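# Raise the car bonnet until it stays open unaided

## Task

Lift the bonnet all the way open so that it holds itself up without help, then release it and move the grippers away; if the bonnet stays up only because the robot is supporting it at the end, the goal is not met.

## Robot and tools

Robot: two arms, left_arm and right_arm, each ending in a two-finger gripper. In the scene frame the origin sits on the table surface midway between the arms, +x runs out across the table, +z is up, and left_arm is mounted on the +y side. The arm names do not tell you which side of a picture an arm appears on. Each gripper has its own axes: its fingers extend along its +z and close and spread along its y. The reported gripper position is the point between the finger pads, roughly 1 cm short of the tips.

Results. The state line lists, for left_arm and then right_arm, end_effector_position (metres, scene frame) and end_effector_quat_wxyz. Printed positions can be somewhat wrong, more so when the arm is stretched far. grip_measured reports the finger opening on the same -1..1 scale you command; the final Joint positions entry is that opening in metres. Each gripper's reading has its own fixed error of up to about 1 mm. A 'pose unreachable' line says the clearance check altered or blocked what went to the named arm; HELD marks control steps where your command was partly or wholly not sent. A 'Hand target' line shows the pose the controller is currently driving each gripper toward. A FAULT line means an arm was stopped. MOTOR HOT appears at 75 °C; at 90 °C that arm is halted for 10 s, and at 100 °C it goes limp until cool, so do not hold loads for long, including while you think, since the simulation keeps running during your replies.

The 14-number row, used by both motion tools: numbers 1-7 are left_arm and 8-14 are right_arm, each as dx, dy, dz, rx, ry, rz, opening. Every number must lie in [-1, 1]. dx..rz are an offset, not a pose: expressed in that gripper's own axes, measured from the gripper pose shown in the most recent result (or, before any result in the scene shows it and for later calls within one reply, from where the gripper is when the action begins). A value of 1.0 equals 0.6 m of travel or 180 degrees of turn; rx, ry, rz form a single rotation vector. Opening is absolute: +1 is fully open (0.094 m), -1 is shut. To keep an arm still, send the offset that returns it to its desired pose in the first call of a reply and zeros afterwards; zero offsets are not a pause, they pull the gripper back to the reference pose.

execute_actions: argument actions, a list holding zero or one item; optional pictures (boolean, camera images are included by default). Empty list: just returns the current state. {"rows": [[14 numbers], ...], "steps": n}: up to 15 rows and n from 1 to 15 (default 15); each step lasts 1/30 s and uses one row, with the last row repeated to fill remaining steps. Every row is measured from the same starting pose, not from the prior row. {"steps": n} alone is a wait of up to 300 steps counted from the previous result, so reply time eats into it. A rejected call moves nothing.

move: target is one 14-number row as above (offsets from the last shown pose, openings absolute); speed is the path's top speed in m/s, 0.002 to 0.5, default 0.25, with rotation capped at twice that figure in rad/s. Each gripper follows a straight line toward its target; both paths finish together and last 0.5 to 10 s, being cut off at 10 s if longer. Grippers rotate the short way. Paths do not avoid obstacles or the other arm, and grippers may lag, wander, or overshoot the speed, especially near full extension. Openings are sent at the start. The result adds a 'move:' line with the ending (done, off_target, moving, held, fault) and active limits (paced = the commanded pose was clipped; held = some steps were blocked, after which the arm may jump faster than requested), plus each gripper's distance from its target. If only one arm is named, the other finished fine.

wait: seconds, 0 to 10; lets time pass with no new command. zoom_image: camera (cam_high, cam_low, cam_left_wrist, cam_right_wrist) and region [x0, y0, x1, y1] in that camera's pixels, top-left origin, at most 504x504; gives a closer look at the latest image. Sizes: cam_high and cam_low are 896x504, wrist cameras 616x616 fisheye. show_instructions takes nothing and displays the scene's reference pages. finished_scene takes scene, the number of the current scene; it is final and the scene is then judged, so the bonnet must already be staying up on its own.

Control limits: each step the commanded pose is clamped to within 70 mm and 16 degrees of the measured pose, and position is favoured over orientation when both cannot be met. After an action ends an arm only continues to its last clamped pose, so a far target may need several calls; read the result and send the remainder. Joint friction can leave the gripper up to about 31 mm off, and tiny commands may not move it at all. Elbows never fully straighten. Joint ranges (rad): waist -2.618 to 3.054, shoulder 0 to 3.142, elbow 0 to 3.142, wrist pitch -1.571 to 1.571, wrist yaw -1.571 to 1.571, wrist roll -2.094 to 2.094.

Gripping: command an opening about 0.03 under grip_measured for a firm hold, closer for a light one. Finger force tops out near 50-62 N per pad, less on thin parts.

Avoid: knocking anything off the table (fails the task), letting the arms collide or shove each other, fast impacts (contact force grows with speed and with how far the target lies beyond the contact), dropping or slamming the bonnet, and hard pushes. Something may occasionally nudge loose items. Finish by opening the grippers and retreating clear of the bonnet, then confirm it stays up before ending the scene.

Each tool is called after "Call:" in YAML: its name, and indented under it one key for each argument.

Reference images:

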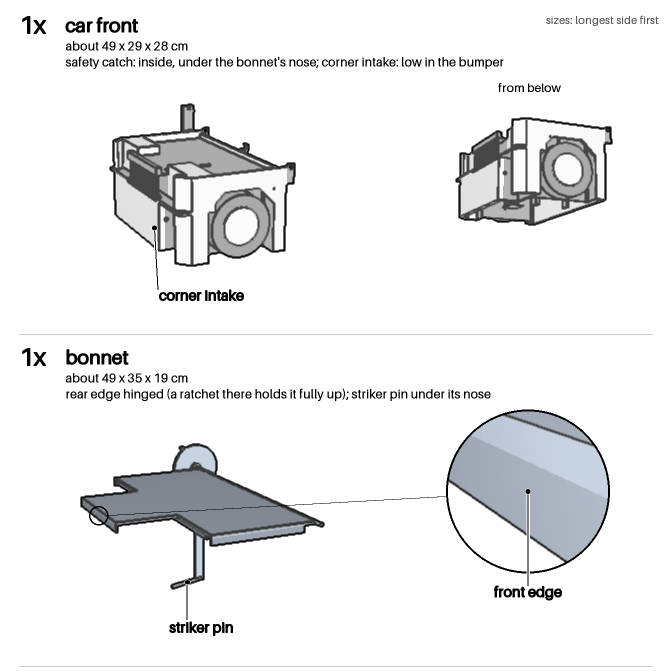

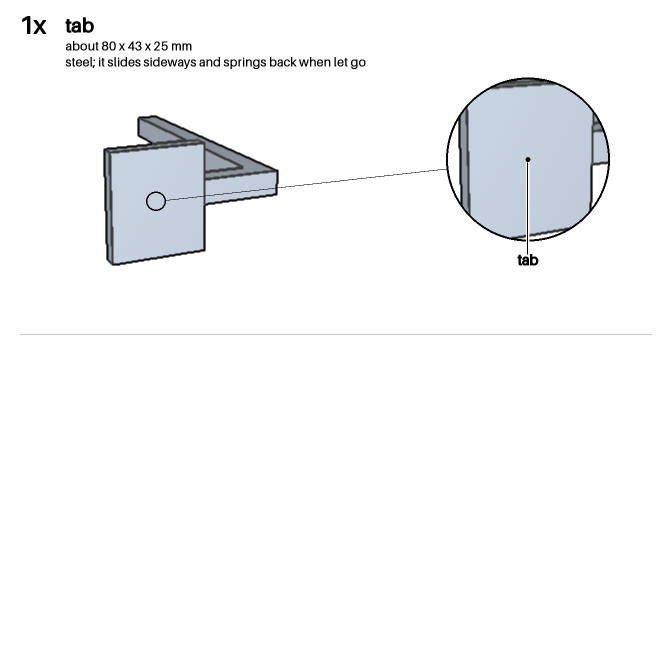

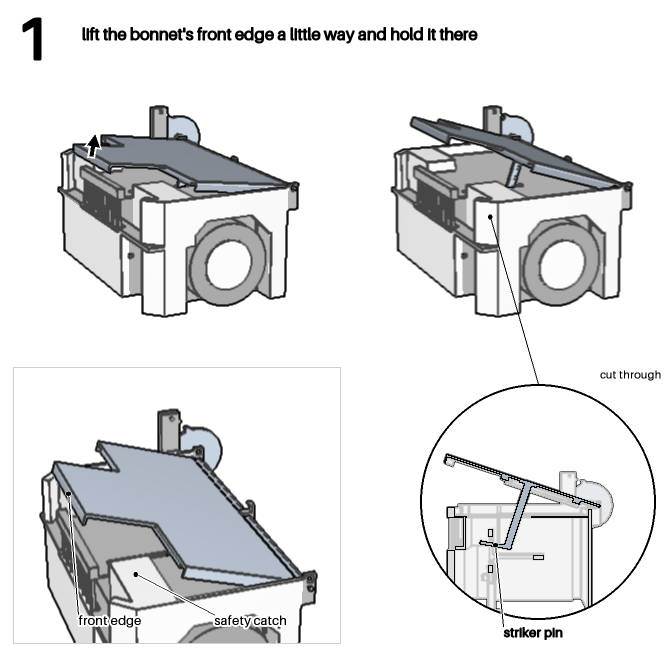

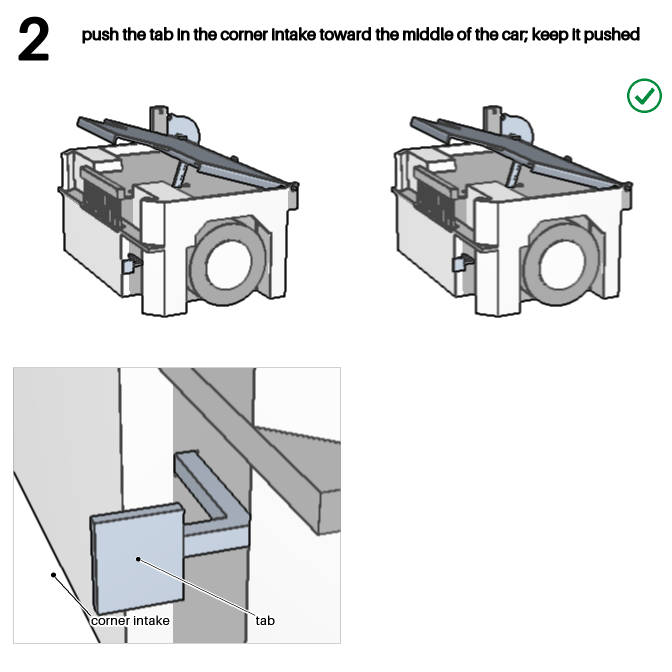

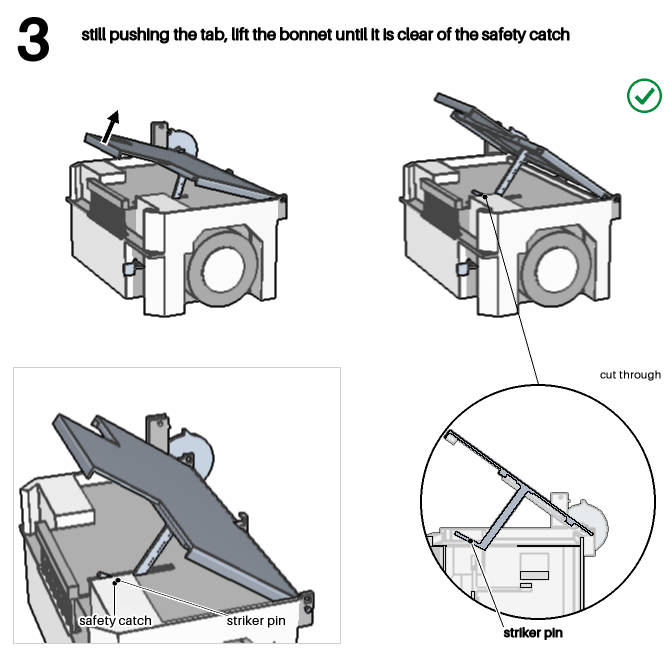

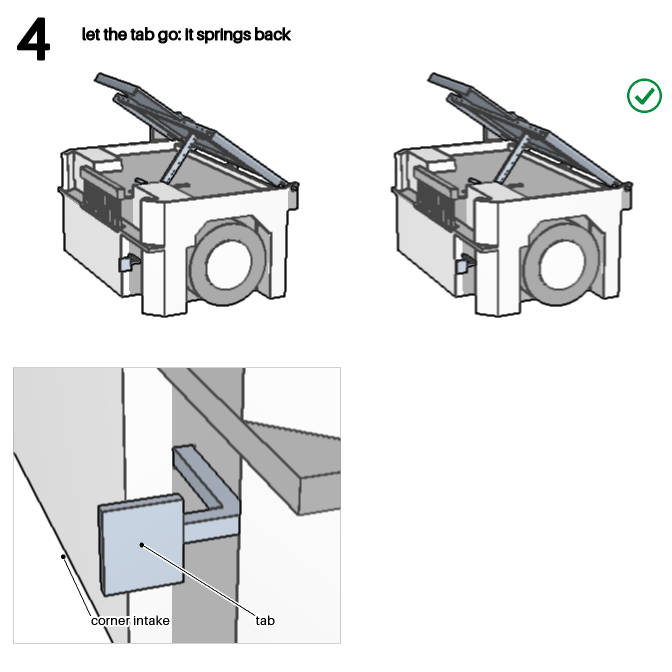

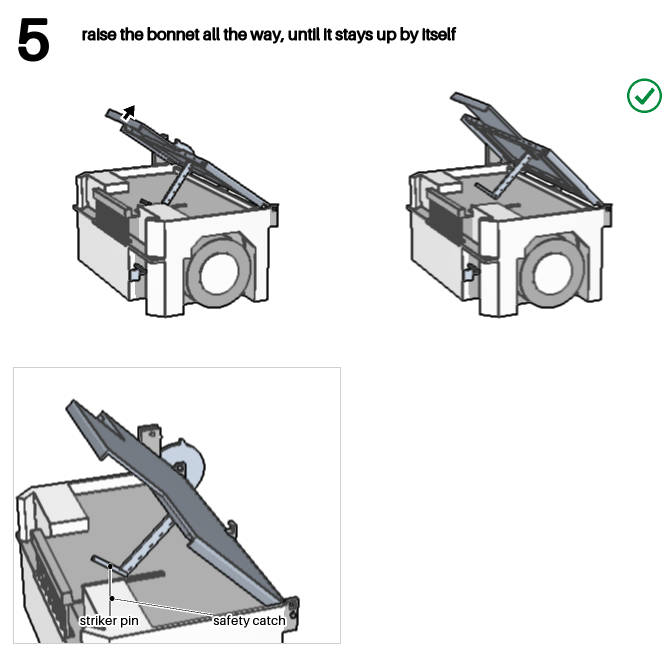

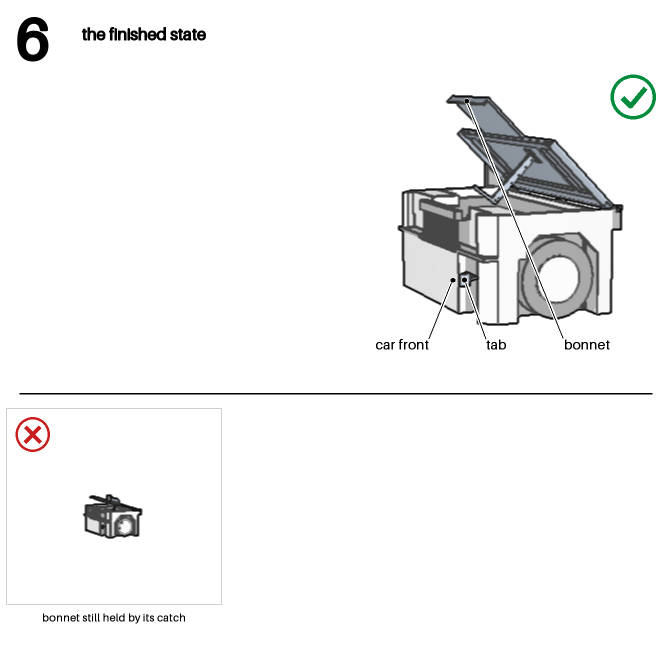

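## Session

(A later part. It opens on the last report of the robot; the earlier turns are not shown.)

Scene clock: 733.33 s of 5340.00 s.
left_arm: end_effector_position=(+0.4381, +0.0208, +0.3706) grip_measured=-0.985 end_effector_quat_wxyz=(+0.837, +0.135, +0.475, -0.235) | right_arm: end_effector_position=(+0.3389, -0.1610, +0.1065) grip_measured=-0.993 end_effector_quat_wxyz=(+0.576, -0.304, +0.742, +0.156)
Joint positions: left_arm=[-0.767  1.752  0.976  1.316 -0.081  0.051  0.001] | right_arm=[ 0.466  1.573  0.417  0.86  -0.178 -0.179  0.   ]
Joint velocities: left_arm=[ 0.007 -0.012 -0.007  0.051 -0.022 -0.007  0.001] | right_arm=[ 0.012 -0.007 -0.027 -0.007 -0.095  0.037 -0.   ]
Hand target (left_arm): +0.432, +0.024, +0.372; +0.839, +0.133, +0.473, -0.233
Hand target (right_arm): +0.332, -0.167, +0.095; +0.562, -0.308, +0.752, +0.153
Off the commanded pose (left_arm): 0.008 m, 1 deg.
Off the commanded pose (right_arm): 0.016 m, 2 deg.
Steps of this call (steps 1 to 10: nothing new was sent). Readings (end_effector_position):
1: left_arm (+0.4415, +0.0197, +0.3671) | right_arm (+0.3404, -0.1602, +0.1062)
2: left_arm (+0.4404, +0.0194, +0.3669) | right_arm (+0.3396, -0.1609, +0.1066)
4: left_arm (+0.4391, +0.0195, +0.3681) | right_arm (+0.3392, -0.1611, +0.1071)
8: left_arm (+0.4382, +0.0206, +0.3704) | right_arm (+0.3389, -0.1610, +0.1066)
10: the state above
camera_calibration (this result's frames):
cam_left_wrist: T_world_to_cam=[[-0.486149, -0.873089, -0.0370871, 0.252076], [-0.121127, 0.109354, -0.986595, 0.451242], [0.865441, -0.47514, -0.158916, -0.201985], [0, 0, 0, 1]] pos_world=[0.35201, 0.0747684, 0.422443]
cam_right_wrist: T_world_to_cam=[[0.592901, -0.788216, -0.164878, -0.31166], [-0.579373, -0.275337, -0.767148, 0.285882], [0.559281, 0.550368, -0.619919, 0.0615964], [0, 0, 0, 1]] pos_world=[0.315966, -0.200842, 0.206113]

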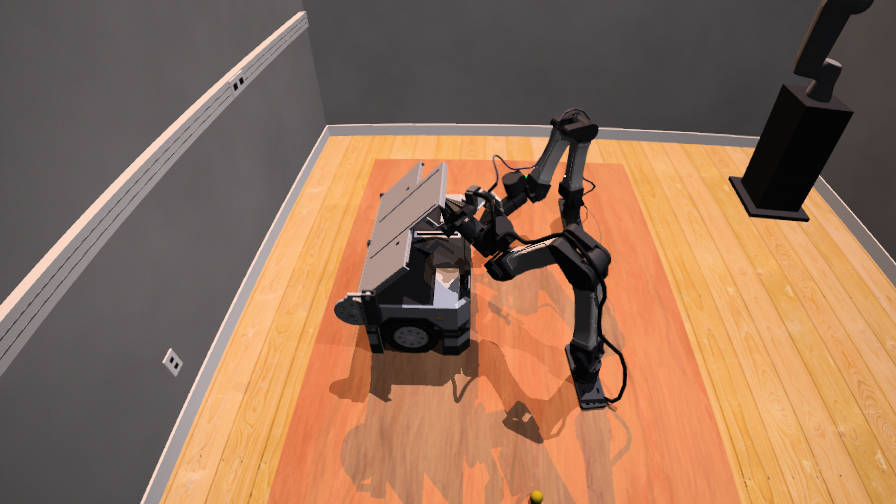

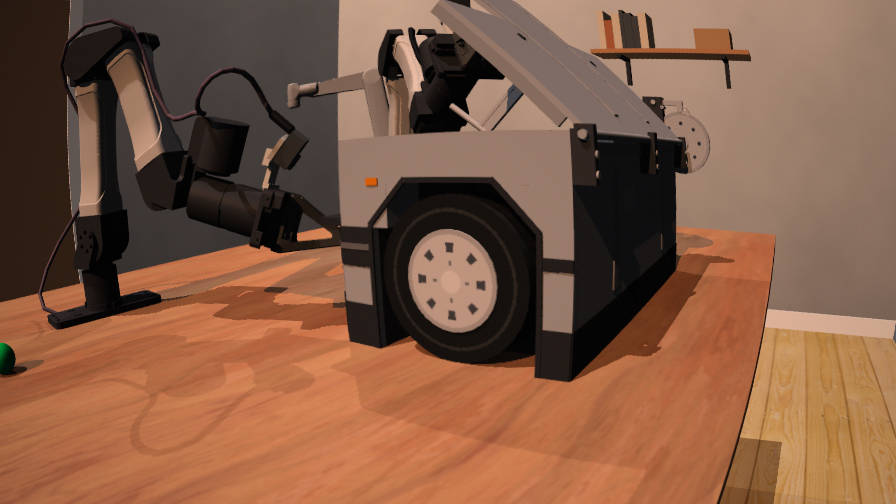

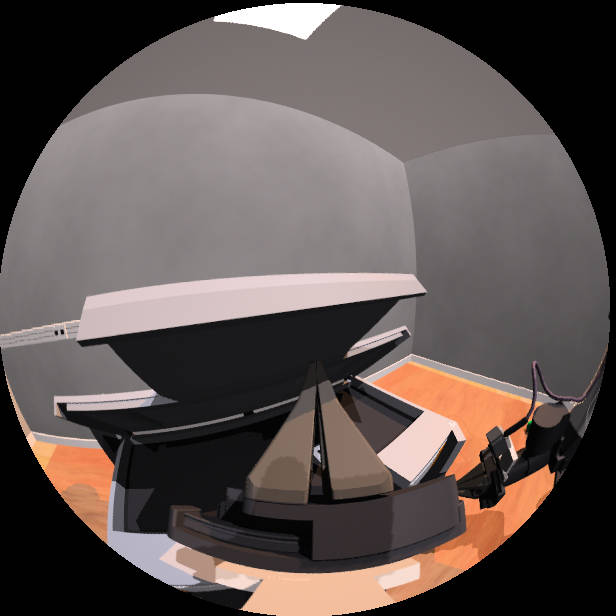

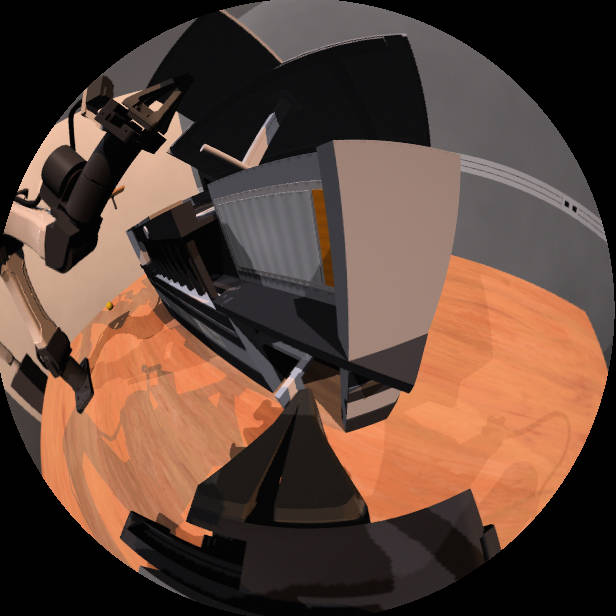

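Call:
move:
  target: [-0.086,0.0285,-0.374,0,0.139,0,-1, -0.0175,0.0202,-0.2032,0,0.08,0,-1]
  speed: 0.2

Scene clock: 747.90 s of 5340.00 s.
left_arm: end_effector_position=(+0.2634, +0.1472, +0.2866) grip_measured=-0.985 end_effector_quat_wxyz=(+0.708, +0.189, +0.652, -0.195) | right_arm: end_effector_position=(+0.2410, -0.2196, +0.1445) grip_measured=-0.993 end_effector_quat_wxyz=(+0.473, -0.316, +0.813, +0.120)
Joint positions: left_arm=[-0.824  0.474  0.367  0.185 -0.15   0.024  0.001] | right_arm=[ 0.466  0.792  0.441 -0.204 -0.129 -0.202  0.   ]
Joint velocities: left_arm=[-0.012  0.012 -0.007 -0.051  0.007  0.022 -0.001] | right_arm=[ 0.022  0.002  0.002  0.051  0.007 -0.037  0.002]
Hand target (left_arm): +0.260, +0.149, +0.299; +0.715, +0.181, +0.645, -0.201
Hand target (right_arm): +0.241, -0.218, +0.153; +0.478, -0.321, +0.809, +0.118
Off the commanded pose (left_arm): 0.014 m, 2 deg.
Off the commanded pose (right_arm): 0.006 m, 1 deg.
After step 90, 9.50 s passed at rest.
move: off_target (left_arm)
camera_calibration (this result's frames):
cam_left_wrist: T_world_to_cam=[[-0.502951, -0.8621, -0.0618353, 0.284271], [-0.47696, 0.336498, -0.811959, 0.343535], [0.720798, -0.378883, -0.58043, 0.140652], [0, 0, 0, 1]] pos_world=[0.205445, 0.182762, 0.378153]
cam_right_wrist: T_world_to_cam=[[0.530566, -0.832552, -0.159239, -0.289107], [-0.732403, -0.3557, -0.580572, 0.234473], [0.426715, 0.424659, -0.798486, 0.202321], [0, 0, 0, 1]] pos_world=[0.238786, -0.243212, 0.251642]

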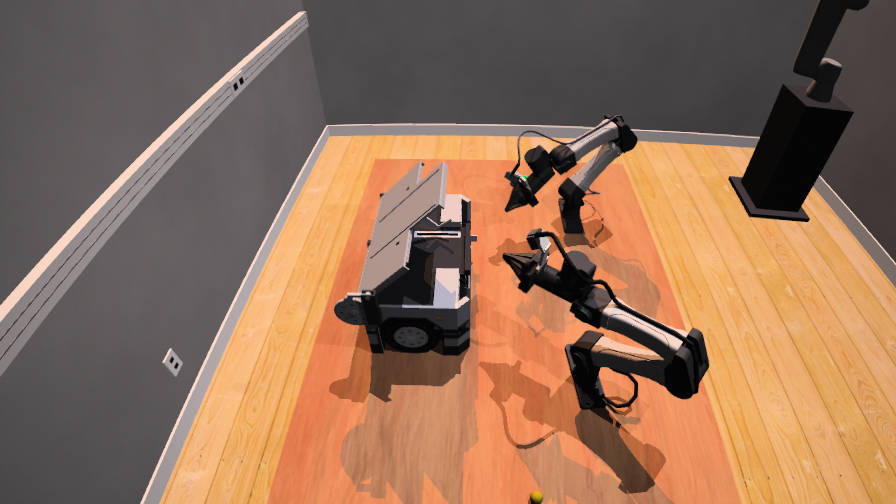

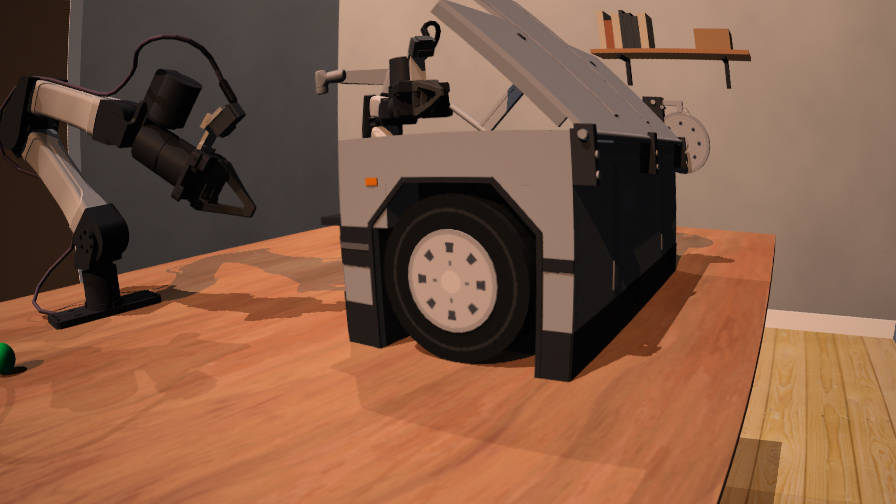

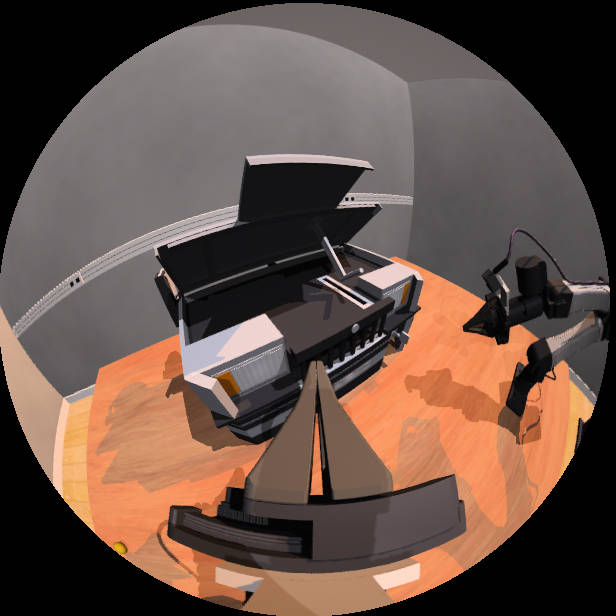

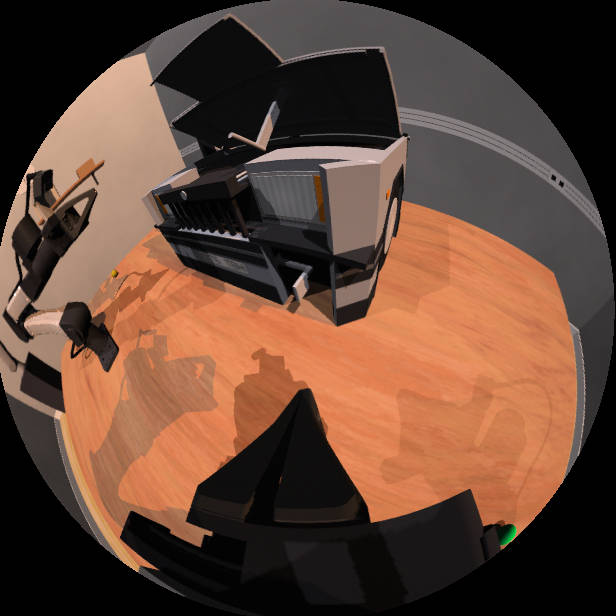

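Call:
zoom_image:
  camera: "cam_low"
  region: [620, 70, 740, 190]

Region (620, 70, 740, 190) of cam_low's 896x504 image, scaled by 4.200, with more detail than that image has.

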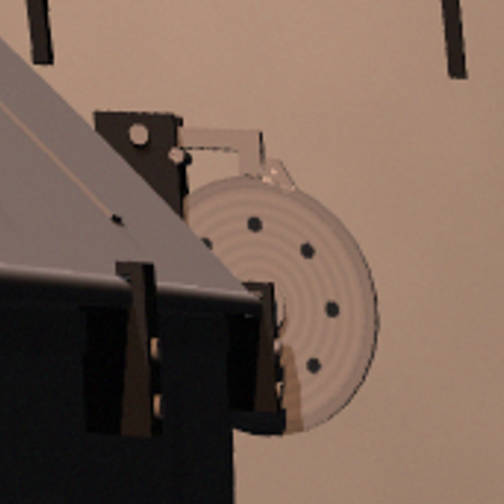

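Call:
finished_scene:
  scene: 1

The scene is finished: the task was done.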